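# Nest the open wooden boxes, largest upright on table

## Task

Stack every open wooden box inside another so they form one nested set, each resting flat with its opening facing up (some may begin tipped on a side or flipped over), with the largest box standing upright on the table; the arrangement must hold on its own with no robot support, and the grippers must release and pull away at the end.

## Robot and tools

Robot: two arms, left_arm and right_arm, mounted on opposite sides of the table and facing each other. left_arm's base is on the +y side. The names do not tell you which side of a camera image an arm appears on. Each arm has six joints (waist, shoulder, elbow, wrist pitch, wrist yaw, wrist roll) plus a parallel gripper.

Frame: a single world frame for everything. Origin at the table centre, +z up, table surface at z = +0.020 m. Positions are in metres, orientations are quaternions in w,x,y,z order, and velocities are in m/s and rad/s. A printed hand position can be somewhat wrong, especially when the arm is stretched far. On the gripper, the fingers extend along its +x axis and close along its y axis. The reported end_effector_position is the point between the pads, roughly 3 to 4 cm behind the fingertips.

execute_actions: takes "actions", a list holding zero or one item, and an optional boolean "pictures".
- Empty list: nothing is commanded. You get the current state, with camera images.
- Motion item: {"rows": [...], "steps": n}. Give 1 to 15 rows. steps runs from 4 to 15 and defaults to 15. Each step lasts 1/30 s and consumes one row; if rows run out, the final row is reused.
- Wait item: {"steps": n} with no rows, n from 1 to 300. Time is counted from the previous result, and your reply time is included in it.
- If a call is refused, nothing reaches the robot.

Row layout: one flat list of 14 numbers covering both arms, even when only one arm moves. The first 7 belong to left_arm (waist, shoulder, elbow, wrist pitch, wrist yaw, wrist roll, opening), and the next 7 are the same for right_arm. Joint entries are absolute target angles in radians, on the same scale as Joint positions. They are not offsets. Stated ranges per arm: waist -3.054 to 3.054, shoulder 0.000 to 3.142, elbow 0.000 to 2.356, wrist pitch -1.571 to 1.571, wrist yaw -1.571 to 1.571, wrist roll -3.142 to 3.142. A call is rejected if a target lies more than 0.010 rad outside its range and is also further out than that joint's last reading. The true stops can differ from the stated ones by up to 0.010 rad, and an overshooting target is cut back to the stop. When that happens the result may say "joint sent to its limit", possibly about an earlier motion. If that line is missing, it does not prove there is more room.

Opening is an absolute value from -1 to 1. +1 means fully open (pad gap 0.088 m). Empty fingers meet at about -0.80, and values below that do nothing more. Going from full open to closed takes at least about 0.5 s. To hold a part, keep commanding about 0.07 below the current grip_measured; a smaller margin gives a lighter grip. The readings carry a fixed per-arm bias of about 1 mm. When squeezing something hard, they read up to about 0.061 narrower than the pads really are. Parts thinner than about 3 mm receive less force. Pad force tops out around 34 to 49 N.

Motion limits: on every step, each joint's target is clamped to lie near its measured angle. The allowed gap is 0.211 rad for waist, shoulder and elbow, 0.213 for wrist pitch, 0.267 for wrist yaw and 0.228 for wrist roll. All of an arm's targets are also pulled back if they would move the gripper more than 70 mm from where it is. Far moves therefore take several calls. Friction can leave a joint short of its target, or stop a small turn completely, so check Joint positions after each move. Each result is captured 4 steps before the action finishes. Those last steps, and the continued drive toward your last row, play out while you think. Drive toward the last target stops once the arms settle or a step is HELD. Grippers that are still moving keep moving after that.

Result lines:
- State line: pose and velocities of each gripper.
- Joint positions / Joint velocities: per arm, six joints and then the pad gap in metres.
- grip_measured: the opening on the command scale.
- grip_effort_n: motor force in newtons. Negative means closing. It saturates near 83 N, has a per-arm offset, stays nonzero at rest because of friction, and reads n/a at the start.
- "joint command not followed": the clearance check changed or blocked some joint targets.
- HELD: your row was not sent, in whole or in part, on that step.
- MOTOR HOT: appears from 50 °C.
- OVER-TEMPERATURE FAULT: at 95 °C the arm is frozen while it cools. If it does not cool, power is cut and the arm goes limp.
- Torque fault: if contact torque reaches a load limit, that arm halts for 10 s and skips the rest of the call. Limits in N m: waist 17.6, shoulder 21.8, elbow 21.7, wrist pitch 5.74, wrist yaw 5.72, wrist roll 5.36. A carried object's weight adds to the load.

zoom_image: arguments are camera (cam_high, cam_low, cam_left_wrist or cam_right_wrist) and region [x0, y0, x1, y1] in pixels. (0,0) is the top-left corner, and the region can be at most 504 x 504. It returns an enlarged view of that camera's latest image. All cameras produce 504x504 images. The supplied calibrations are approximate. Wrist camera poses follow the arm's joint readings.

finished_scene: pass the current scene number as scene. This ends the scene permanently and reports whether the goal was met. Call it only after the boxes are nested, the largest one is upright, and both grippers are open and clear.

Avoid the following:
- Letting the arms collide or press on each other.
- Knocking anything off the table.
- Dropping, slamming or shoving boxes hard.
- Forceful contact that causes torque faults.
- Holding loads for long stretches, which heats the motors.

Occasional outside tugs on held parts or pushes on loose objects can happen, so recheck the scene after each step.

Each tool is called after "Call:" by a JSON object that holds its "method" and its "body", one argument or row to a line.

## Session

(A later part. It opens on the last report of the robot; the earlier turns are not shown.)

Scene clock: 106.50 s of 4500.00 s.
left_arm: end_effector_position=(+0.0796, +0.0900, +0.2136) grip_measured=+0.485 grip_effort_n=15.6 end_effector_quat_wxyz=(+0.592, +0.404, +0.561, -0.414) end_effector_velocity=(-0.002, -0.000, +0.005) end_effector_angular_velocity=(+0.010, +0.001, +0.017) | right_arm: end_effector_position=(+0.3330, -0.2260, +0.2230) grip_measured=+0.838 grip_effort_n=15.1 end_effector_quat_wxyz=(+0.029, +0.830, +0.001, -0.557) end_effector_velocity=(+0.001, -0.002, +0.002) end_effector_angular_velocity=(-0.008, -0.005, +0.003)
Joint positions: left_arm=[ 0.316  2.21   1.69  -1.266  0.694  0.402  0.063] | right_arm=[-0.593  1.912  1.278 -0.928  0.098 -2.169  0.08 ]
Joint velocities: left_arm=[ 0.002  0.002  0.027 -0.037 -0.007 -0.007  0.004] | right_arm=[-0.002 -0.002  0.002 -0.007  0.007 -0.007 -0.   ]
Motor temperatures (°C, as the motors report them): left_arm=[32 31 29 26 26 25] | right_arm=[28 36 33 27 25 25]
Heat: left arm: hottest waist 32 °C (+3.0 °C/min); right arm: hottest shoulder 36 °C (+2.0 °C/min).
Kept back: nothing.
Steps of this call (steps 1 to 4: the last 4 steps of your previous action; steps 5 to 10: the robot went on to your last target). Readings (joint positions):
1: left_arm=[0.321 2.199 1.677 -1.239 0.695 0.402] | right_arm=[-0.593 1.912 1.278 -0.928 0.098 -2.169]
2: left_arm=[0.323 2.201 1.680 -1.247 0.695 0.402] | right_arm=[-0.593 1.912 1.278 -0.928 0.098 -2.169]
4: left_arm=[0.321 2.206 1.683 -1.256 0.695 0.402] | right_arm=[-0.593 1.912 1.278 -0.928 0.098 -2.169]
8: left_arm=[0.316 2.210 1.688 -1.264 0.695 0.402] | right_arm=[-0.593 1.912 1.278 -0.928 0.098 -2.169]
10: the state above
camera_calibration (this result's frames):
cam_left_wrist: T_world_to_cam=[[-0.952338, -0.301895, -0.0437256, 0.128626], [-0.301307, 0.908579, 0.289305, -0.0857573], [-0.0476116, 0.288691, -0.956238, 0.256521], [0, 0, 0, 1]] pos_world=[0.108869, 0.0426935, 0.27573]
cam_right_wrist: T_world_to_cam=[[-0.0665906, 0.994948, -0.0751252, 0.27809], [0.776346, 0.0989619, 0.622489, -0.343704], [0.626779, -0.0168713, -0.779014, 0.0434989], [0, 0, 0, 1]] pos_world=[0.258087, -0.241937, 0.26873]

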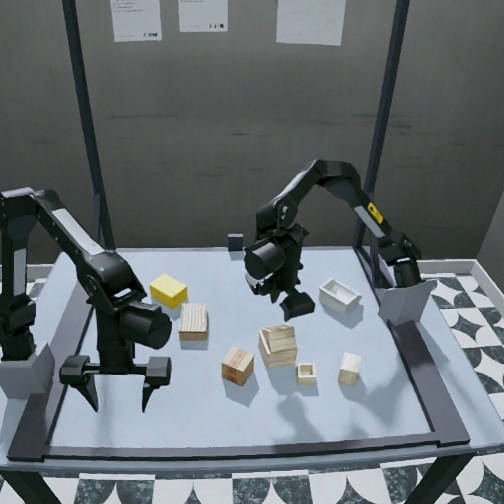

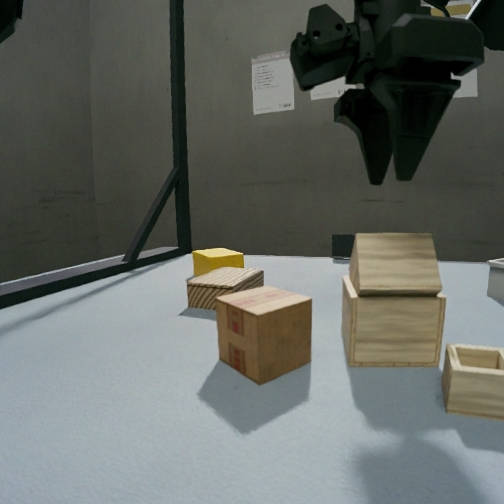

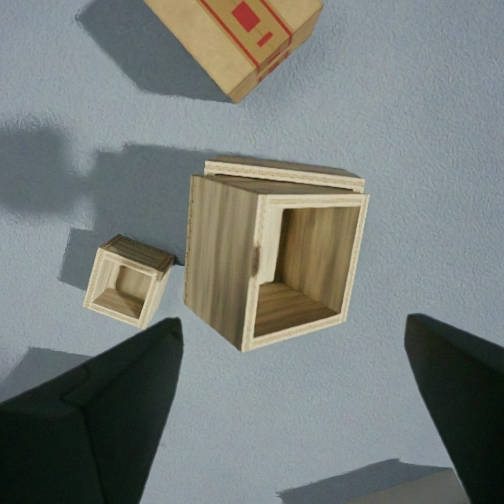

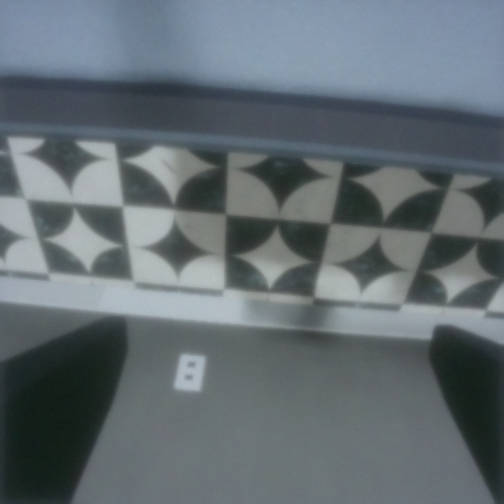

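Call:
{"method": "execute_actions", "body": {
  "actions": [
    {"rows":[[0.36,2.27,1.7,-1.25,0.69,0.42,0.3,-0.593,1.912,1.278,-0.928,0.098,-2.169,0.84],[0.36,2.27,1.7,-1.25,0.69,0.42,0.3,-0.593,1.912,1.278,-0.928,0.098,-2.169,0.84],[0.36,2.27,1.7,-1.25,0.69,0.42,0.3,-0.593,1.912,1.278,-0.928,0.098,-2.169,0.84],[0.36,2.27,1.7,-1.25,0.69,0.42,0.3,-0.593,1.912,1.278,-0.928,0.098,-2.169,0.84],[0.36,2.27,1.7,-1.25,0.69,0.42,0.3,-0.593,1.912,1.278,-0.928,0.098,-2.169,0.84],[0.33,2.28,1.65,-1.18,0.695,0.42,0.3,-0.593,1.912,1.278,-0.928,0.098,-2.169,0.84],[0.31,2.29,1.61,-1.13,0.7,0.42,0.3,-0.593,1.912,1.278,-0.928,0.098,-2.169,0.84],[0.29,2.30,1.585,-1.1,0.7,0.42,0.3,-0.593,1.912,1.278,-0.928,0.098,-2.169,0.84]],"steps":15}
  ]
}}

Call:
{"method": "execute_actions", "body": {
  "actions": [
    {"steps":10}
  ],
  "pictures": true
}}

Scene clock: 107.40 s of 4500.00 s.
left_arm: end_effector_position=(+0.1059, +0.0997, +0.1821) grip_measured=+0.314 grip_effort_n=-18.8 end_effector_quat_wxyz=(+0.587, +0.408, +0.563, -0.415) end_effector_velocity=(-0.029, +0.039, -0.213) end_effector_angular_velocity=(+0.349, +0.224, -0.082) | right_arm: end_effector_position=(+0.3330, -0.2260, +0.2230) grip_measured=+0.838 grip_effort_n=15.1 end_effector_quat_wxyz=(+0.029, +0.830, +0.001, -0.557) end_effector_velocity=(-0.004, -0.007, -0.001) end_effector_angular_velocity=(-0.034, +0.026, +0.010)
Joint positions: left_arm=[ 0.315  2.276  1.623 -1.144  0.693  0.416  0.054] | right_arm=[-0.593  1.912  1.278 -0.928  0.098 -2.169  0.08 ]
Joint velocities: left_arm=[-0.339  0.208 -0.335  0.286  0.007 -0.007 -0.004] | right_arm=[-0.002 -0.002 -0.002 -0.037 -0.007 -0.022 -0.   ]
Motor temperatures (°C, as the motors report them): left_arm=[32 31 29 26 26 25] | right_arm=[28 36 33 27 25 25]
Heat: left arm: hottest waist 32 °C (+3.0 °C/min); right arm: hottest shoulder 36 °C (+2.0 °C/min).
Steps of this call (steps 1 to 16: the robot went on to your last target; steps 17 to 27: the first 11 steps of this action). Readings (joint positions):
17: left_arm=[0.317 2.214 1.692 -1.268 0.694 0.403] | right_arm=[-0.593 1.912 1.278 -0.928 0.098 -2.169]
18: left_arm=[0.321 2.220 1.694 -1.267 0.694 0.406] | right_arm=[-0.593 1.912 1.278 -0.928 0.098 -2.169]
20: left_arm=[0.334 2.235 1.696 -1.258 0.694 0.411] | right_arm=[-0.593 1.912 1.278 -0.928 0.098 -2.169]
24: left_arm=[0.345 2.259 1.665 -1.196 0.693 0.415] | right_arm=[-0.593 1.912 1.278 -0.928 0.098 -2.169]
27: the state above

Scene clock: 107.73 s of 4500.00 s.
left_arm: end_effector_position=(+0.1046, +0.1015, +0.1640) grip_measured=+0.304 grip_effort_n=-18.8 end_effector_quat_wxyz=(+0.575, +0.416, +0.568, -0.417) end_effector_velocity=(-0.002, +0.007, -0.006) end_effector_angular_velocity=(+0.009, +0.017, +0.005) | right_arm: end_effector_position=(+0.3330, -0.2260, +0.2230) grip_measured=+0.838 grip_effort_n=14.7 end_effector_quat_wxyz=(+0.029, +0.830, +0.001, -0.557) end_effector_velocity=(-0.000, -0.000, -0.001) end_effector_angular_velocity=(+0.004, +0.005, +0.006)
Joint positions: left_arm=[ 0.286  2.293  1.593 -1.105  0.696  0.417  0.054] | right_arm=[-0.593  1.912  1.278 -0.928  0.098 -2.169  0.08 ]
Joint velocities: left_arm=[-0.002 -0.002 -0.032  0.007  0.007  0.007 -0.   ] | right_arm=[-0.002 -0.002 -0.007  0.007 -0.007 -0.007 -0.   ]
Motor temperatures (°C, as the motors report them): left_arm=[32 31 29 26 26 25] | right_arm=[28 36 33 27 25 25]
Heat: left arm: hottest waist 32 °C (+3.0 °C/min); right arm: hottest shoulder 36 °C (+2.0 °C/min).
Kept back: nothing.
Steps of this call (steps 1 to 4: the last 4 steps of your previous action; steps 5 to 10: the robot went on to your last target). Readings (joint positions):
1: left_arm=[0.305 2.283 1.613 -1.135 0.693 0.416] | right_arm=[-0.593 1.912 1.278 -0.928 0.098 -2.169]
2: left_arm=[0.296 2.288 1.606 -1.127 0.694 0.416] | right_arm=[-0.593 1.912 1.278 -0.928 0.098 -2.169]
4: left_arm=[0.286 2.293 1.596 -1.117 0.695 0.417] | right_arm=[-0.593 1.912 1.278 -0.928 0.098 -2.169]
8: left_arm=[0.286 2.293 1.593 -1.106 0.696 0.417] | right_arm=[-0.593 1.912 1.278 -0.928 0.098 -2.169]
10: the state above
camera_calibration (this result's frames):
cam_left_wrist: T_world_to_cam=[[-0.960272, -0.276984, -0.034022, 0.15037], [-0.272987, 0.90704, 0.320556, -0.0823004], [-0.0579294, 0.317108, -0.946618, 0.203563], [0, 0, 0, 1]] pos_world=[0.133721, 0.0517484, 0.224194]
cam_right_wrist: T_world_to_cam=[[-0.0665906, 0.994948, -0.0751252, 0.27809], [0.776346, 0.0989619, 0.622489, -0.343704], [0.626779, -0.0168713, -0.779014, 0.0434989], [0, 0, 0, 1]] pos_world=[0.258087, -0.241937, 0.26873]

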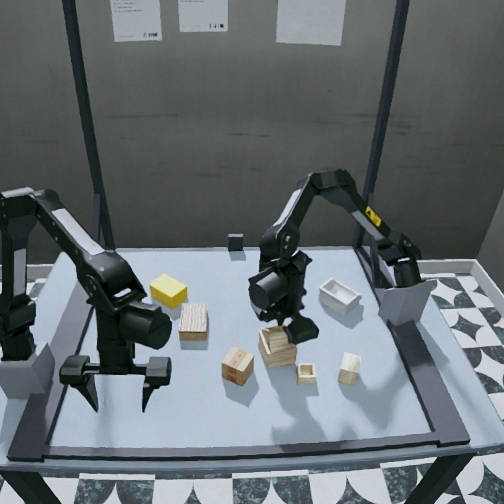

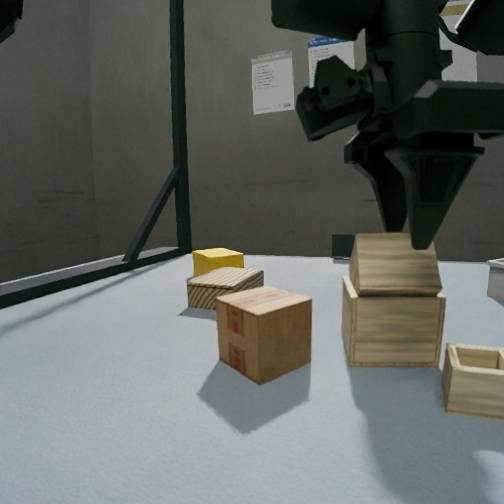

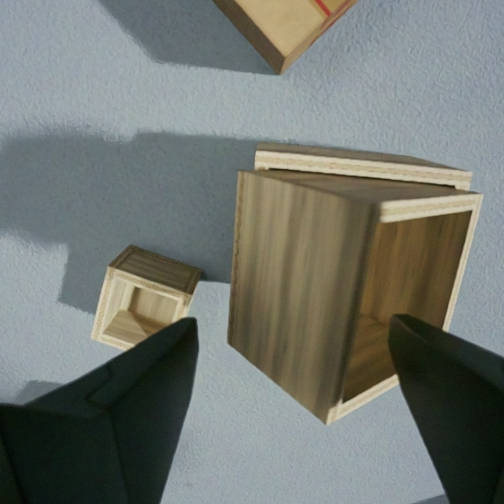

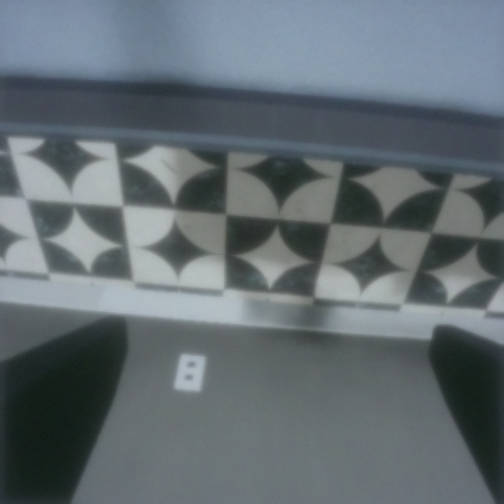

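Call:
{"method": "execute_actions", "body": {
  "actions": [
    {"rows":[[0.25,2.285,1.59,-1.115,0.70,0.417,0.3,-0.593,1.912,1.278,-0.928,0.098,-2.169,0.84],[0.25,2.285,1.59,-1.115,0.70,0.417,0.3,-0.593,1.912,1.278,-0.928,0.098,-2.169,0.84],[0.25,2.285,1.59,-1.115,0.70,0.417,0.3,-0.593,1.912,1.278,-0.928,0.098,-2.169,0.84],[0.25,2.285,1.59,-1.115,0.70,0.417,0.3,-0.593,1.912,1.278,-0.928,0.098,-2.169,0.84],[0.25,2.285,1.59,-1.115,0.70,0.417,0.3,-0.593,1.912,1.278,-0.928,0.098,-2.169,0.84],[0.25,2.285,1.59,-1.115,0.70,0.417,0.3,-0.593,1.912,1.278,-0.928,0.098,-2.169,0.84],[0.235,2.30,1.565,-1.08,0.705,0.417,0.3,-0.593,1.912,1.278,-0.928,0.098,-2.169,0.84],[0.222,2.31,1.545,-1.05,0.71,0.417,0.3,-0.593,1.912,1.278,-0.928,0.098,-2.169,0.84]],"steps":15}
  ]
}}

Call:
{"method": "execute_actions", "body": {
  "actions": [
    {"steps":10}
  ],
  "pictures": true
}}

Scene clock: 108.60 s of 4500.00 s.
left_arm: end_effector_position=(+0.0923, +0.0985, +0.1446) grip_measured=+0.303 grip_effort_n=-18.4 end_effector_quat_wxyz=(+0.556, +0.433, +0.568, -0.425) end_effector_velocity=(-0.028, +0.023, -0.078) end_effector_angular_velocity=(+0.130, +0.093, -0.040) | right_arm: end_effector_position=(+0.3330, -0.2260, +0.2230) grip_measured=+0.838 grip_effort_n=14.7 end_effector_quat_wxyz=(+0.029, +0.830, +0.001, -0.557) end_effector_velocity=(-0.000, -0.002, +0.002) end_effector_angular_velocity=(+0.007, +0.007, -0.013)
Joint positions: left_arm=[ 0.232  2.294  1.566 -1.072  0.703  0.417  0.054] | right_arm=[-0.593  1.912  1.278 -0.928  0.098 -2.169  0.08 ]
Joint velocities: left_arm=[-0.144  0.042 -0.159  0.11   0.022 -0.007 -0.   ] | right_arm=[-0.007 -0.007 -0.002 -0.007 -0.007  0.007 -0.   ]
Motor temperatures (°C, as the motors report them): left_arm=[33 31 29 26 26 25] | right_arm=[28 36 33 27 25 25]
Heat: left arm: hottest waist 33 °C (+4.0 °C/min); right arm: hottest shoulder 36 °C (+1.0 °C/min).
Steps of this call (steps 1 to 15: the robot went on to your last target; steps 16 to 26: the first 11 steps of this action). Readings (joint positions):
16: left_arm=[0.286 2.293 1.590 -1.102 0.696 0.417] | right_arm=[-0.593 1.912 1.278 -0.928 0.098 -2.169]
17: left_arm=[0.283 2.293 1.590 -1.103 0.696 0.417] | right_arm=[-0.593 1.912 1.278 -0.928 0.098 -2.169]
19: left_arm=[0.271 2.293 1.590 -1.108 0.696 0.417] | right_arm=[-0.593 1.912 1.278 -0.928 0.098 -2.169]
23: left_arm=[0.248 2.293 1.583 -1.099 0.699 0.417] | right_arm=[-0.593 1.912 1.278 -0.928 0.098 -2.169]
26: the state above

Scene clock: 108.93 s of 4500.00 s.
left_arm: end_effector_position=(+0.0920, +0.0998, +0.1384) grip_measured=+0.303 grip_effort_n=-18.8 end_effector_quat_wxyz=(+0.553, +0.435, +0.569, -0.426) end_effector_velocity=(+0.000, +0.001, -0.001) end_effector_angular_velocity=(+0.005, -0.006, +0.004) | right_arm: end_effector_position=(+0.3330, -0.2260, +0.2230) grip_measured=+0.838 grip_effort_n=14.7 end_effector_quat_wxyz=(+0.029, +0.830, +0.001, -0.557) end_effector_velocity=(+0.001, -0.002, +0.002) end_effector_angular_velocity=(-0.008, -0.005, +0.003)
Joint positions: left_arm=[ 0.223  2.299  1.551 -1.053  0.705  0.417  0.054] | right_arm=[-0.593  1.912  1.278 -0.928  0.098 -2.169  0.08 ]
Joint velocities: left_arm=[-0.002 -0.002 -0.007  0.007 -0.007 -0.007 -0.   ] | right_arm=[-0.002 -0.002  0.002 -0.007  0.007 -0.007 -0.   ]
Motor temperatures (°C, as the motors report them): left_arm=[33 31 29 26 26 25] | right_arm=[28 36 33 27 25 25]
Heat: left arm: hottest waist 33 °C (+4.0 °C/min); right arm: hottest shoulder 36 °C (+1.0 °C/min).
Kept back: nothing.
Steps of this call (steps 1 to 4: the last 4 steps of your previous action; steps 5 to 10: the robot went on to your last target). Readings (joint positions):
1: left_arm=[0.228 2.296 1.561 -1.068 0.703 0.417] | right_arm=[-0.593 1.912 1.278 -0.928 0.098 -2.169]
2: left_arm=[0.225 2.297 1.558 -1.064 0.704 0.417] | right_arm=[-0.593 1.912 1.278 -0.928 0.098 -2.169]
4: left_arm=[0.223 2.299 1.554 -1.059 0.704 0.417] | right_arm=[-0.593 1.912 1.278 -0.928 0.098 -2.169]
8: left_arm=[0.223 2.299 1.552 -1.054 0.704 0.417] | right_arm=[-0.593 1.912 1.278 -0.928 0.098 -2.169]
10: the state above
camera_calibration (this result's frames):
cam_left_wrist: T_world_to_cam=[[-0.973538, -0.22729, -0.0237415, 0.131773], [-0.220845, 0.909011, 0.353448, -0.0855259], [-0.058754, 0.349338, -0.935153, 0.174374], [0, 0, 0, 1]] pos_world=[0.119643, 0.0467792, 0.196424]
cam_right_wrist: T_world_to_cam=[[-0.0665906, 0.994948, -0.0751252, 0.27809], [0.776346, 0.0989619, 0.622489, -0.343704], [0.626779, -0.0168713, -0.779014, 0.0434989], [0, 0, 0, 1]] pos_world=[0.258087, -0.241937, 0.26873]

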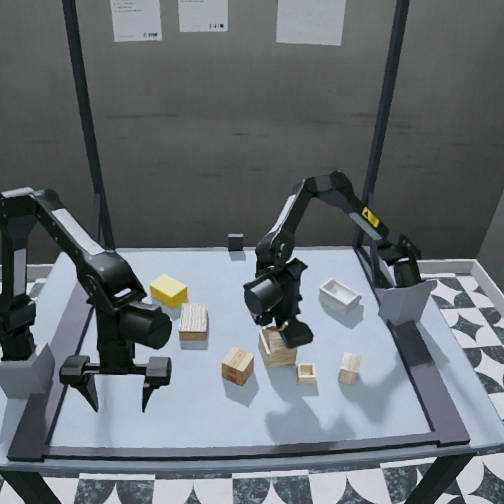

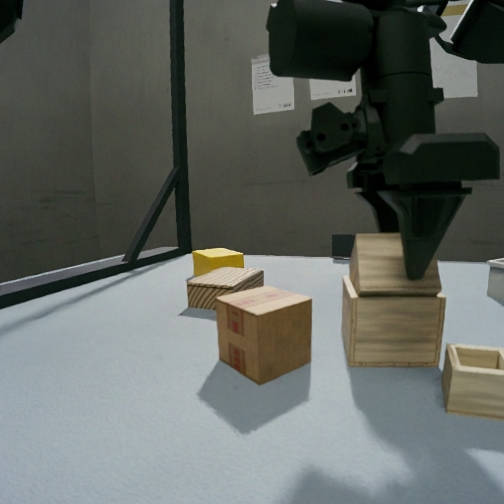

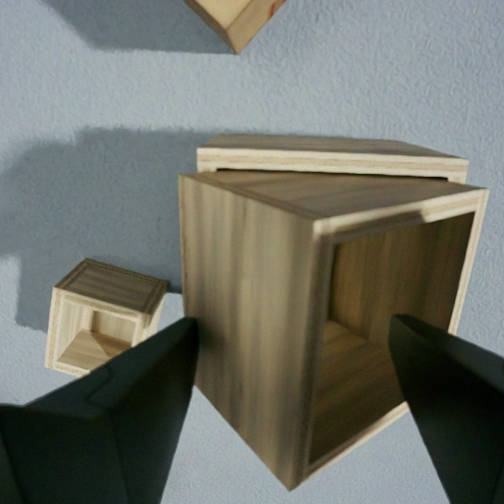

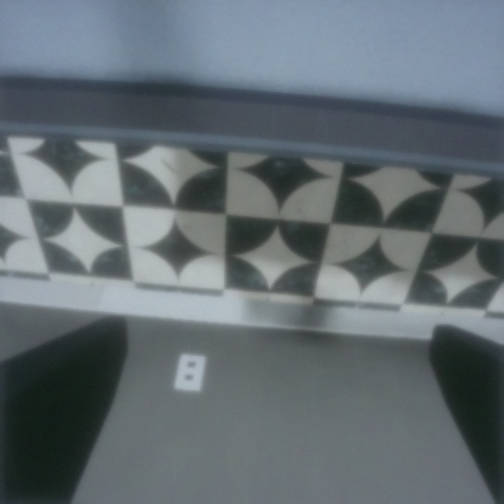

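Call:
{"method": "execute_actions", "body": {
  "actions": [
    {"rows":[[0.235,2.285,1.56,-1.07,0.703,0.417,-0.9,-0.593,1.912,1.278,-0.928,0.098,-2.169,0.84]],"steps":15}
  ]
}}

Call:
{"method": "execute_actions", "body": {
  "actions": [
    {"rows":[[0.255,2.27,1.57,-1.09,0.70,0.417,-0.9,-0.593,1.912,1.278,-0.928,0.098,-2.169,0.84]],"steps":15}
  ]
}}

Call:
{"method": "execute_actions", "body": {
  "actions": [
    {"steps":8}
  ],
  "pictures": true
}}

Call:
{"method": "zoom_image", "body": {
  "camera": "cam_low",
  "region": [300, 180, 500, 380]
}}

Scene clock: 109.47 s of 4500.00 s.
left_arm: end_effector_position=(+0.0926, +0.1026, +0.1406) grip_measured=-0.737 grip_effort_n=-83.5 end_effector_quat_wxyz=(+0.554, +0.431, +0.574, -0.421) end_effector_velocity=(-0.005, +0.007, -0.001) end_effector_angular_velocity=(+0.031, +0.015, +0.018) | right_arm: end_effector_position=(+0.3330, -0.2260, +0.2230) grip_measured=+0.838 grip_effort_n=15.6 end_effector_quat_wxyz=(+0.029, +0.830, +0.001, -0.557) end_effector_velocity=(-0.002, -0.009, +0.001) end_effector_angular_velocity=(-0.030, +0.011, -0.009)
Joint positions: left_arm=[ 0.231  2.299  1.552 -1.068  0.703  0.417  0.003] | right_arm=[-0.593  1.912  1.278 -0.928  0.098 -2.169  0.08 ]
Joint velocities: left_arm=[-0.002 -0.002 -0.007 -0.037 -0.007  0.007  0.048] | right_arm=[-0.007 -0.007 -0.002 -0.037  0.007 -0.007  0.   ]
Motor temperatures (°C, as the motors report them): left_arm=[33 31 29 26 26 25] | right_arm=[28 36 33 27 25 25]
Heat: left arm: hottest waist 33 °C (+4.0 °C/min); right arm: hottest shoulder 36 °C (+1.0 °C/min).
Steps of this call (steps 1 to 5: the robot went on to your last target; steps 6 to 16: the first 11 steps of this action). Readings (joint positions):
6: left_arm=[0.223 2.299 1.551 -1.052 0.705 0.417] | right_arm=[-0.593 1.912 1.278 -0.928 0.098 -2.169]
7: left_arm=[0.224 2.299 1.551 -1.054 0.705 0.417] | right_arm=[-0.593 1.912 1.278 -0.928 0.098 -2.169]
9: left_arm=[0.226 2.299 1.551 -1.061 0.705 0.417] | right_arm=[-0.593 1.912 1.278 -0.928 0.098 -2.169]
13: left_arm=[0.230 2.299 1.551 -1.066 0.704 0.417] | right_arm=[-0.593 1.912 1.278 -0.928 0.098 -2.169]
16: the state above

Scene clock: 109.97 s of 4500.00 s.
left_arm: end_effector_position=(+0.0933, +0.1016, +0.1510) grip_measured=-0.720 grip_effort_n=-83.5 end_effector_quat_wxyz=(+0.561, +0.426, +0.571, -0.421) end_effector_velocity=(-0.001, +0.005, -0.000) end_effector_angular_velocity=(+0.029, -0.005, +0.005) | right_arm: end_effector_position=(+0.3330, -0.2260, +0.2230) grip_measured=+0.838 grip_effort_n=14.7 end_effector_quat_wxyz=(+0.029, +0.830, +0.001, -0.557) end_effector_velocity=(+0.001, +0.004, +0.002) end_effector_angular_velocity=(+0.029, -0.008, -0.001)
Joint positions: left_arm=[ 0.249  2.285  1.562 -1.087  0.703  0.417  0.004] | right_arm=[-0.593  1.912  1.278 -0.928  0.098 -2.169  0.08 ]
Joint velocities: left_arm=[-0.002 -0.002 -0.002 -0.022 -0.022  0.007 -0.   ] | right_arm=[-0.002 -0.007 -0.002  0.022 -0.007  0.007 -0.   ]
Motor temperatures (°C, as the motors report them): left_arm=[33 31 29 26 26 25] | right_arm=[28 36 33 27 25 25]
Heat: left arm: hottest waist 33 °C (+4.0 °C/min); right arm: hottest shoulder 36 °C (+1.0 °C/min).
Steps of this call (steps 1 to 4: the last 4 steps of your previous action; steps 5 to 15: the first 11 steps of this action). Readings (joint positions):
5: left_arm=[0.231 2.298 1.553 -1.070 0.703 0.417] | right_arm=[-0.593 1.912 1.278 -0.928 0.098 -2.169]
6: left_arm=[0.233 2.297 1.554 -1.075 0.703 0.417] | right_arm=[-0.593 1.912 1.278 -0.928 0.098 -2.169]
8: left_arm=[0.238 2.294 1.556 -1.081 0.703 0.417] | right_arm=[-0.593 1.912 1.278 -0.928 0.098 -2.169]
12: left_arm=[0.248 2.287 1.561 -1.085 0.703 0.417] | right_arm=[-0.593 1.912 1.278 -0.928 0.098 -2.169]
15: the state above

Scene clock: 110.23 s of 4500.00 s.
left_arm: end_effector_position=(+0.0932, +0.1018, +0.1510) grip_measured=-0.720 grip_effort_n=-83.5 end_effector_quat_wxyz=(+0.561, +0.426, +0.572, -0.421) end_effector_velocity=(-0.004, -0.002, -0.001) end_effector_angular_velocity=(+0.001, +0.008, +0.018) | right_arm: end_effector_position=(+0.3330, -0.2260, +0.2230) grip_measured=+0.838 grip_effort_n=14.2 end_effector_quat_wxyz=(+0.029, +0.830, +0.001, -0.557) end_effector_velocity=(-0.001, -0.002, -0.002) end_effector_angular_velocity=(-0.003, +0.012, -0.011)
Joint positions: left_arm=[ 0.249  2.285  1.562 -1.088  0.703  0.417  0.004] | right_arm=[-0.593  1.912  1.278 -0.928  0.098 -2.169  0.08 ]
Joint velocities: left_arm=[-0.007 -0.002  0.002 -0.007  0.007 -0.022  0.   ] | right_arm=[-0.002  0.002 -0.002 -0.007 -0.007  0.007 -0.   ]
Motor temperatures (°C, as the motors report them): left_arm=[33 31 29 26 26 25] | right_arm=[28 36 33 27 25 25]
Heat: left arm: hottest waist 33 °C (+4.1 °C/min); right arm: hottest shoulder 36 °C (+1.0 °C/min).
Kept back: nothing.
Steps of this call (steps 1 to 4: the last 4 steps of your previous action; steps 5 to 8: the robot went on to your last target). Readings (joint positions):
1: left_arm=[0.249 2.285 1.562 -1.087 0.703 0.417] | right_arm=[-0.593 1.912 1.278 -0.928 0.098 -2.169]
2: left_arm=[0.249 2.285 1.562 -1.088 0.703 0.417] | right_arm=[-0.593 1.912 1.278 -0.928 0.098 -2.169]
4: left_arm=[0.249 2.285 1.562 -1.088 0.703 0.417] | right_arm=[-0.593 1.912 1.278 -0.928 0.098 -2.169]
8: the state above
camera_calibration (this result's frames):
cam_left_wrist: T_world_to_cam=[[-0.967248, -0.252674, -0.0242379, 0.135802], [-0.245333, 0.90608, 0.344719, -0.0876511], [-0.06514, 0.339375, -0.938393, 0.187676], [0, 0, 0, 1]] pos_world=[0.122076, 0.05004, 0.20962]
cam_right_wrist: T_world_to_cam=[[-0.0665906, 0.994948, -0.0751252, 0.27809], [0.776346, 0.0989619, 0.622489, -0.343704], [0.626779, -0.0168713, -0.779014, 0.0434989], [0, 0, 0, 1]] pos_world=[0.258087, -0.241937, 0.26873]

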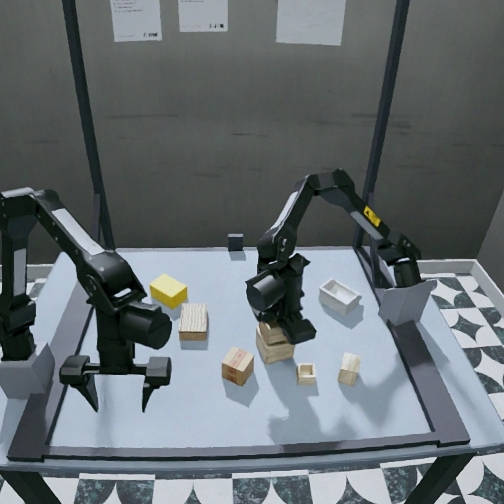

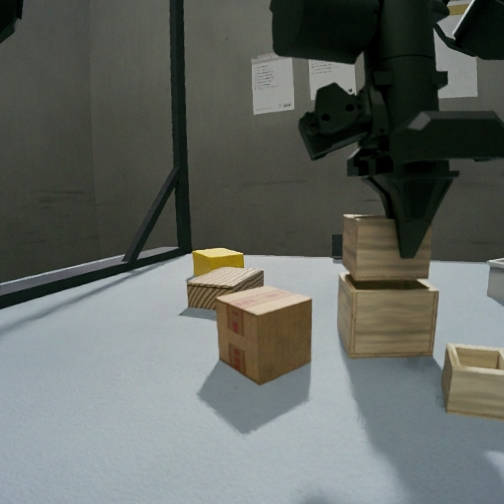

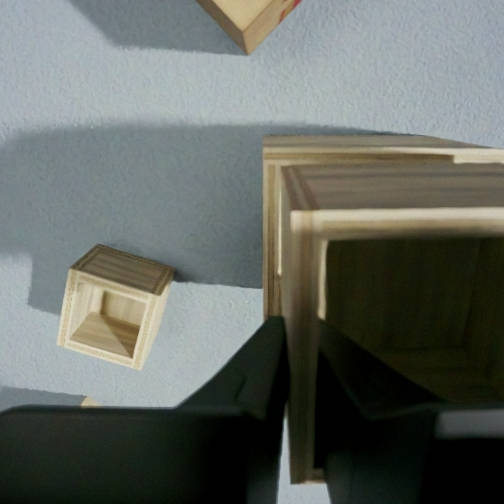

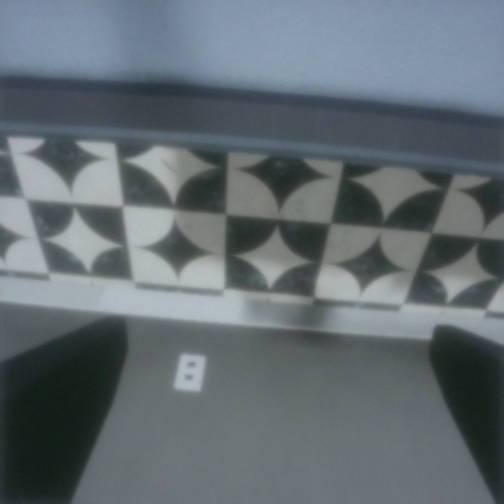

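Region (300, 180, 500, 380) of cam_low's 504x504 image, scaled by 2.520, with more detail than that image has.

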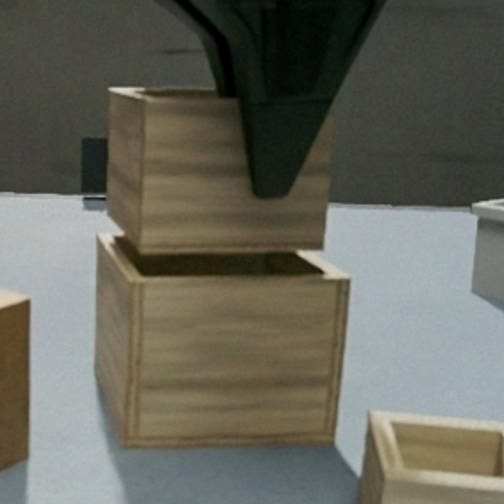

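Call:
{"method": "execute_actions", "body": {
  "actions": [
    {"rows":[[0.239,2.301,1.56,-1.083,0.704,0.417,-0.9,-0.593,1.912,1.278,-0.928,0.098,-2.169,0.84],[0.236,2.303,1.557,-1.078,0.705,0.417,-0.9,-0.593,1.912,1.278,-0.928,0.098,-2.169,0.84],[0.233,2.306,1.554,-1.073,0.705,0.417,-0.9,-0.593,1.912,1.278,-0.928,0.098,-2.169,0.84],[0.230,2.308,1.551,-1.068,0.706,0.417,-0.9,-0.593,1.912,1.278,-0.928,0.098,-2.169,0.84],[0.227,2.311,1.548,-1.063,0.706,0.417,-0.9,-0.593,1.912,1.278,-0.928,0.098,-2.169,0.84],[0.224,2.313,1.545,-1.058,0.707,0.417,-0.9,-0.593,1.912,1.278,-0.928,0.098,-2.169,0.84],[0.221,2.316,1.542,-1.053,0.707,0.417,-0.9,-0.593,1.912,1.278,-0.928,0.098,-2.169,0.84],[0.218,2.318,1.539,-1.048,0.708,0.417,-0.9,-0.593,1.912,1.278,-0.928,0.098,-2.169,0.84],[0.215,2.321,1.537,-1.044,0.708,0.417,-0.9,-0.593,1.912,1.278,-0.928,0.098,-2.169,0.84]],"steps":15}
  ]
}}

Call:
{"method": "execute_actions", "body": {
  "actions": [
    {"steps":10}
  ],
  "pictures": true
}}

Call:
{"method": "zoom_image", "body": {
  "camera": "cam_low",
  "region": [300, 180, 500, 380]
}}

Scene clock: 110.97 s of 4500.00 s.
left_arm: end_effector_position=(+0.0928, +0.1007, +0.1406) grip_measured=-0.720 grip_effort_n=-83.5 end_effector_quat_wxyz=(+0.555, +0.432, +0.570, -0.426) end_effector_velocity=(+0.008, +0.002, -0.002) end_effector_angular_velocity=(-0.053, +0.029, +0.038) | right_arm: end_effector_position=(+0.3330, -0.2260, +0.2230) grip_measured=+0.838 grip_effort_n=15.1 end_effector_quat_wxyz=(+0.029, +0.830, +0.001, -0.557) end_effector_velocity=(-0.003, -0.008, -0.001) end_effector_angular_velocity=(-0.032, +0.026, +0.006)
Joint positions: left_arm=[ 0.23   2.297  1.551 -1.058  0.707  0.417  0.004] | right_arm=[-0.593  1.912  1.278 -0.928  0.098 -2.169  0.08 ]
Joint velocities: left_arm=[ 0.027  0.012 -0.032  0.051  0.051 -0.022 -0.   ] | right_arm=[-0.007 -0.002 -0.002 -0.037 -0.007 -0.022 -0.   ]
Motor temperatures (°C, as the motors report them): left_arm=[33 31 29 26 26 25] | right_arm=[28 36 33 27 25 25]
Heat: left arm: hottest waist 33 °C (+4.0 °C/min); right arm: hottest shoulder 36 °C (+1.0 °C/min).
Steps of this call (steps 1 to 11: the robot went on to your last target; steps 12 to 22: the first 11 steps of this action). Readings (joint positions):
12: left_arm=[0.249 2.285 1.562 -1.088 0.703 0.417] | right_arm=[-0.593 1.912 1.278 -0.928 0.098 -2.169]
13: left_arm=[0.248 2.285 1.562 -1.088 0.703 0.417] | right_arm=[-0.593 1.912 1.278 -0.928 0.098 -2.169]
15: left_arm=[0.244 2.286 1.562 -1.083 0.703 0.417] | right_arm=[-0.593 1.912 1.278 -0.928 0.098 -2.169]
19: left_arm=[0.229 2.294 1.556 -1.066 0.703 0.417] | right_arm=[-0.593 1.912 1.278 -0.928 0.098 -2.169]
22: the state above

Scene clock: 111.30 s of 4500.00 s.
left_arm: end_effector_position=(+0.0930, +0.1010, +0.1400) grip_measured=-0.720 grip_effort_n=-83.5 end_effector_quat_wxyz=(+0.555, +0.431, +0.570, -0.426) end_effector_velocity=(-0.001, +0.002, -0.000) end_effector_angular_velocity=(+0.011, -0.002, +0.010) | right_arm: end_effector_position=(+0.3330, -0.2260, +0.2230) grip_measured=+0.838 grip_effort_n=15.1 end_effector_quat_wxyz=(+0.029, +0.830, +0.001, -0.557) end_effector_velocity=(-0.002, +0.002, -0.001) end_effector_angular_velocity=(+0.020, +0.015, -0.003)
Joint positions: left_arm=[ 0.23   2.297  1.548 -1.053  0.709  0.417  0.004] | right_arm=[-0.593  1.912  1.278 -0.928  0.098 -2.169  0.08 ]
Joint velocities: left_arm=[-0.002 -0.002 -0.002 -0.007 -0.007 -0.007 -0.   ] | right_arm=[-0.002 -0.002 -0.002  0.007 -0.022  0.007  0.   ]
Motor temperatures (°C, as the motors report them): left_arm=[33 31 29 26 26 25] | right_arm=[28 36 33 27 25 25]
Heat: left arm: hottest waist 33 °C (+4.0 °C/min); right arm: hottest shoulder 36 °C (+1.0 °C/min).
Kept back: nothing.
Steps of this call (steps 1 to 4: the last 4 steps of your previous action; steps 5 to 10: the robot went on to your last target). Readings (joint positions):
1: left_arm=[0.230 2.297 1.550 -1.056 0.708 0.417] | right_arm=[-0.593 1.912 1.278 -0.928 0.098 -2.169]
2: left_arm=[0.230 2.297 1.550 -1.056 0.708 0.417] | right_arm=[-0.593 1.912 1.278 -0.928 0.098 -2.169]
4: left_arm=[0.230 2.297 1.549 -1.054 0.708 0.417] | right_arm=[-0.593 1.912 1.278 -0.928 0.098 -2.169]
8: left_arm=[0.230 2.297 1.548 -1.053 0.708 0.417] | right_arm=[-0.593 1.912 1.278 -0.928 0.098 -2.169]
10: the state above
camera_calibration (this result's frames):
cam_left_wrist: T_world_to_cam=[[-0.971926, -0.234426, -0.0200822, 0.133202], [-0.226529, 0.909275, 0.349146, -0.0858711], [-0.0635887, 0.343893, -0.936853, 0.176763], [0, 0, 0, 1]] pos_world=[0.12125, 0.048519, 0.198257]
cam_right_wrist: T_world_to_cam=[[-0.0665906, 0.994948, -0.0751252, 0.27809], [0.776346, 0.0989619, 0.622489, -0.343704], [0.626779, -0.0168713, -0.779014, 0.0434989], [0, 0, 0, 1]] pos_world=[0.258087, -0.241937, 0.26873]

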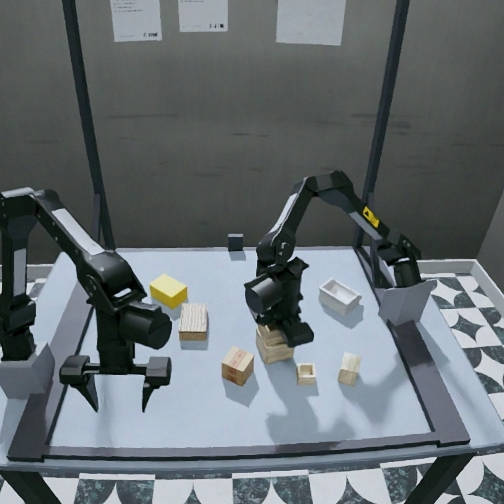

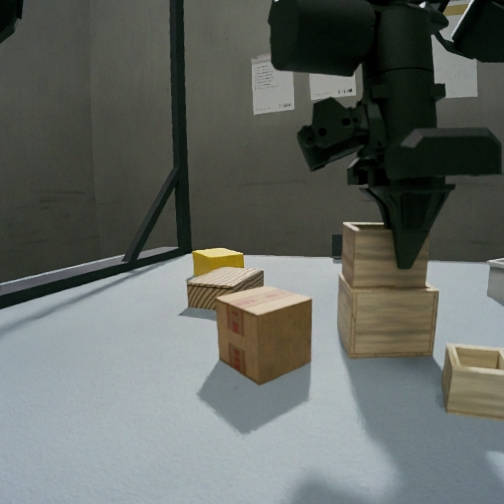

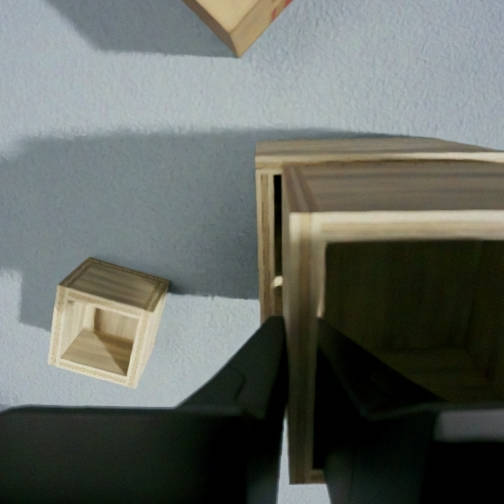

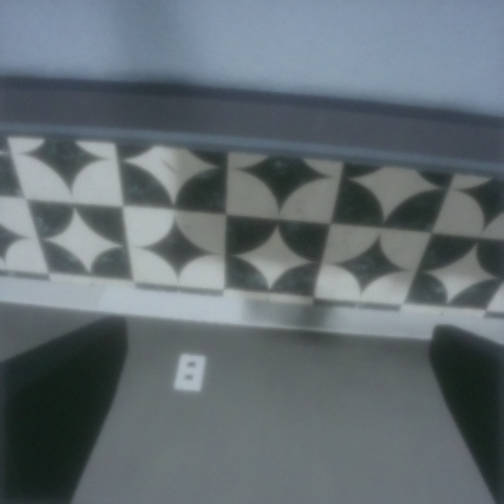

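Region (300, 180, 500, 380) of cam_low's 504x504 image, scaled by 2.520, with more detail than that image has.

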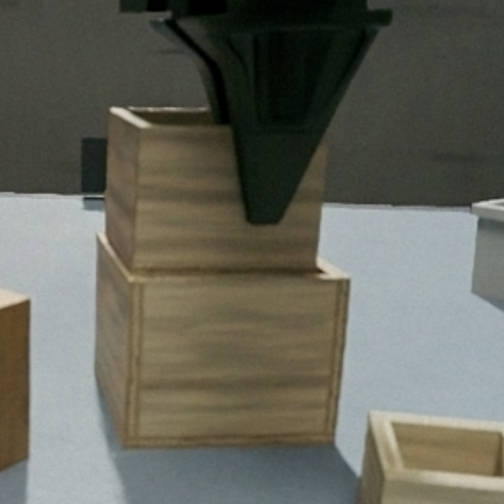

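Call:
{"method": "execute_actions", "body": {
  "actions": [
    {"rows":[[0.24,2.30,1.548,-1.05,0.708,0.417,-0.9,-0.593,1.912,1.278,-0.928,0.098,-2.169,0.84],[0.244,2.30,1.548,-1.05,0.708,0.417,-0.9,-0.593,1.912,1.278,-0.928,0.098,-2.169,0.84],[0.248,2.30,1.548,-1.05,0.708,0.417,-0.9,-0.593,1.912,1.278,-0.928,0.098,-2.169,0.84],[0.252,2.305,1.548,-1.05,0.708,0.417,-0.9,-0.593,1.912,1.278,-0.928,0.098,-2.169,0.84]],"steps":15}
  ]
}}

Call:
{"method": "execute_actions", "body": {
  "actions": [
    {"steps":10}
  ],
  "pictures": true
}}

Call:
{"method": "zoom_image", "body": {
  "camera": "cam_low",
  "region": [300, 180, 500, 380]
}}

Scene clock: 111.90 s of 4500.00 s.
left_arm: end_effector_position=(+0.0964, +0.1013, +0.1431) grip_measured=-0.720 grip_effort_n=-83.5 end_effector_quat_wxyz=(+0.559, +0.426, +0.568, -0.428) end_effector_velocity=(+0.006, +0.005, +0.005) end_effector_angular_velocity=(+0.008, -0.018, +0.039) | right_arm: end_effector_position=(+0.3330, -0.2260, +0.2230) grip_measured=+0.838 grip_effort_n=14.7 end_effector_quat_wxyz=(+0.029, +0.830, +0.001, -0.557) end_effector_velocity=(-0.004, -0.004, -0.003) end_effector_angular_velocity=(-0.022, +0.020, +0.004)
Joint positions: left_arm=[ 0.242  2.297  1.547 -1.049  0.712  0.417  0.004] | right_arm=[-0.593  1.912  1.278 -0.928  0.098 -2.169  0.08 ]
Joint velocities: left_arm=[ 0.017 -0.002 -0.002 -0.007 -0.022 -0.022 -0.   ] | right_arm=[ 0.002  0.002 -0.002 -0.022 -0.007 -0.007 -0.   ]
Motor temperatures (°C, as the motors report them): left_arm=[33 31 29 26 26 25] | right_arm=[28 36 33 27 25 25]
Heat: left arm: hottest waist 33 °C (+4.0 °C/min); right arm: hottest shoulder 36 °C (+1.0 °C/min).
Steps of this call (steps 1 to 7: the robot went on to your last target; steps 8 to 18: the first 11 steps of this action). Readings (joint positions):
8: left_arm=[0.231 2.297 1.547 -1.053 0.709 0.417] | right_arm=[-0.593 1.912 1.278 -0.928 0.098 -2.169]
9: left_arm=[0.232 2.297 1.547 -1.052 0.711 0.417] | right_arm=[-0.593 1.912 1.278 -0.928 0.098 -2.169]
11: left_arm=[0.235 2.297 1.547 -1.049 0.712 0.417] | right_arm=[-0.593 1.912 1.278 -0.928 0.098 -2.169]
15: left_arm=[0.241 2.297 1.547 -1.049 0.712 0.417] | right_arm=[-0.593 1.912 1.278 -0.928 0.098 -2.169]
18: the state above

Scene clock: 112.23 s of 4500.00 s.
left_arm: end_effector_position=(+0.0973, +0.1017, +0.1439) grip_measured=-0.720 grip_effort_n=-83.5 end_effector_quat_wxyz=(+0.561, +0.425, +0.568, -0.427) end_effector_velocity=(+0.001, +0.005, -0.001) end_effector_angular_velocity=(+0.013, +0.002, +0.006) | right_arm: end_effector_position=(+0.3330, -0.2260, +0.2230) grip_measured=+0.838 grip_effort_n=14.2 end_effector_quat_wxyz=(+0.029, +0.830, +0.001, -0.557) end_effector_velocity=(+0.002, -0.000, +0.001) end_effector_angular_velocity=(+0.000, -0.010, +0.005)
Joint positions: left_arm=[ 0.246  2.297  1.547 -1.049  0.711  0.417  0.004] | right_arm=[-0.593  1.912  1.278 -0.928  0.098 -2.169  0.08 ]
Joint velocities: left_arm=[ 0.002  0.002 -0.007 -0.007 -0.007  0.007 -0.   ] | right_arm=[-0.002 -0.002 -0.002  0.007  0.007 -0.007 -0.   ]
Motor temperatures (°C, as the motors report them): left_arm=[33 31 29 26 26 25] | right_arm=[28 36 33 27 25 25]
Heat: left arm: hottest waist 33 °C (+4.1 °C/min); right arm: hottest shoulder 36 °C (+1.0 °C/min).
Kept back: nothing.
Steps of this call (steps 1 to 4: the last 4 steps of your previous action; steps 5 to 10: the robot went on to your last target). Readings (joint positions):
1: left_arm=[0.243 2.297 1.547 -1.049 0.712 0.417] | right_arm=[-0.593 1.912 1.278 -0.928 0.098 -2.169]
2: left_arm=[0.243 2.297 1.547 -1.049 0.712 0.417] | right_arm=[-0.593 1.912 1.278 -0.928 0.098 -2.169]
4: left_arm=[0.244 2.297 1.547 -1.049 0.712 0.417] | right_arm=[-0.593 1.912 1.278 -0.928 0.098 -2.169]
8: left_arm=[0.245 2.297 1.547 -1.049 0.711 0.417] | right_arm=[-0.593 1.912 1.278 -0.928 0.098 -2.169]
10: the state above
camera_calibration (this result's frames):
cam_left_wrist: T_world_to_cam=[[-0.969734, -0.243335, -0.0201123, 0.138323], [-0.23578, 0.91185, 0.336062, -0.0843754], [-0.0634365, 0.330633, -0.941625, 0.182436], [0, 0, 0, 1]] pos_world=[0.125815, 0.0502771, 0.202924]
cam_right_wrist: T_world_to_cam=[[-0.0665906, 0.994948, -0.0751252, 0.27809], [0.776346, 0.0989619, 0.622489, -0.343704], [0.626779, -0.0168713, -0.779014, 0.0434989], [0, 0, 0, 1]] pos_world=[0.258087, -0.241937, 0.26873]

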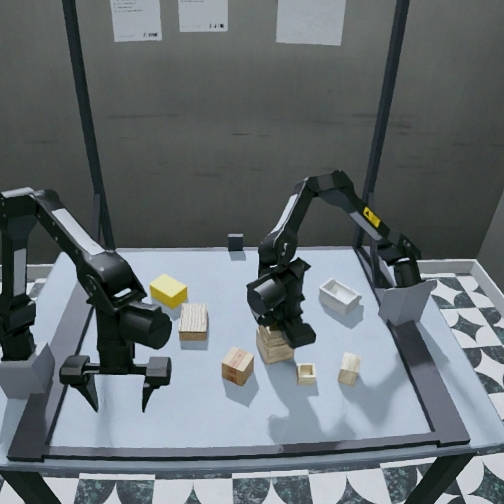

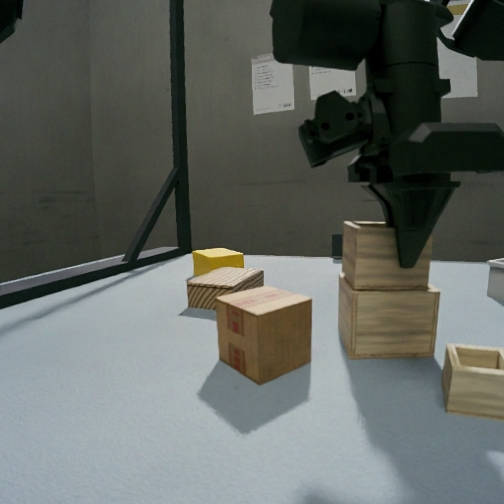

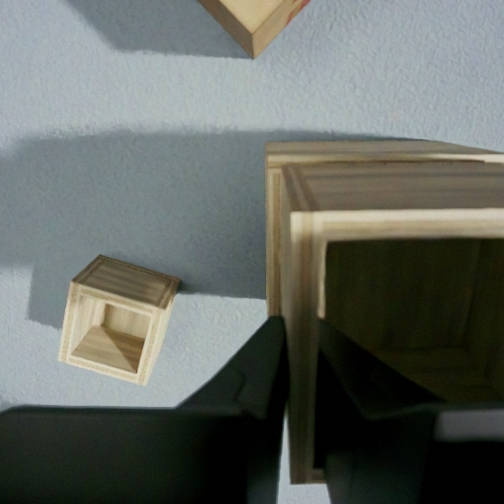

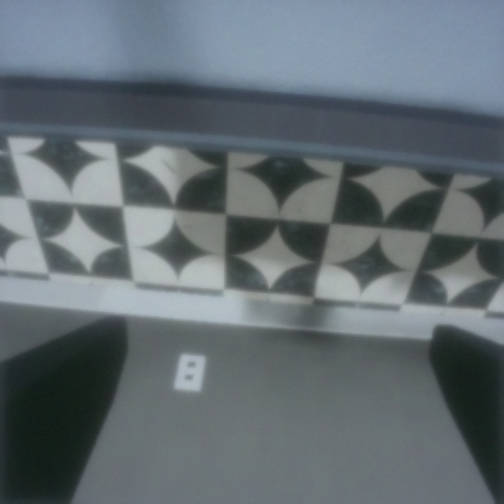

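Region (300, 180, 500, 380) of cam_low's 504x504 image, scaled by 2.520, with more detail than that image has.

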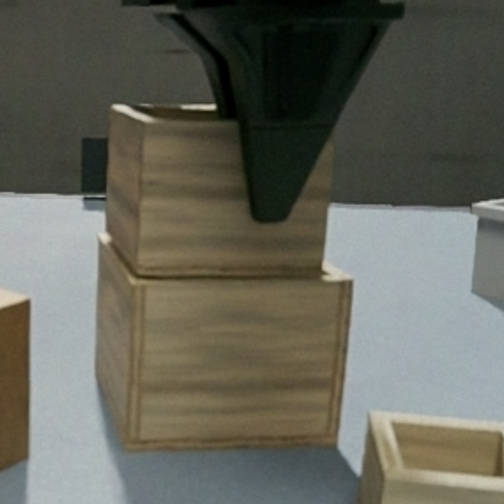

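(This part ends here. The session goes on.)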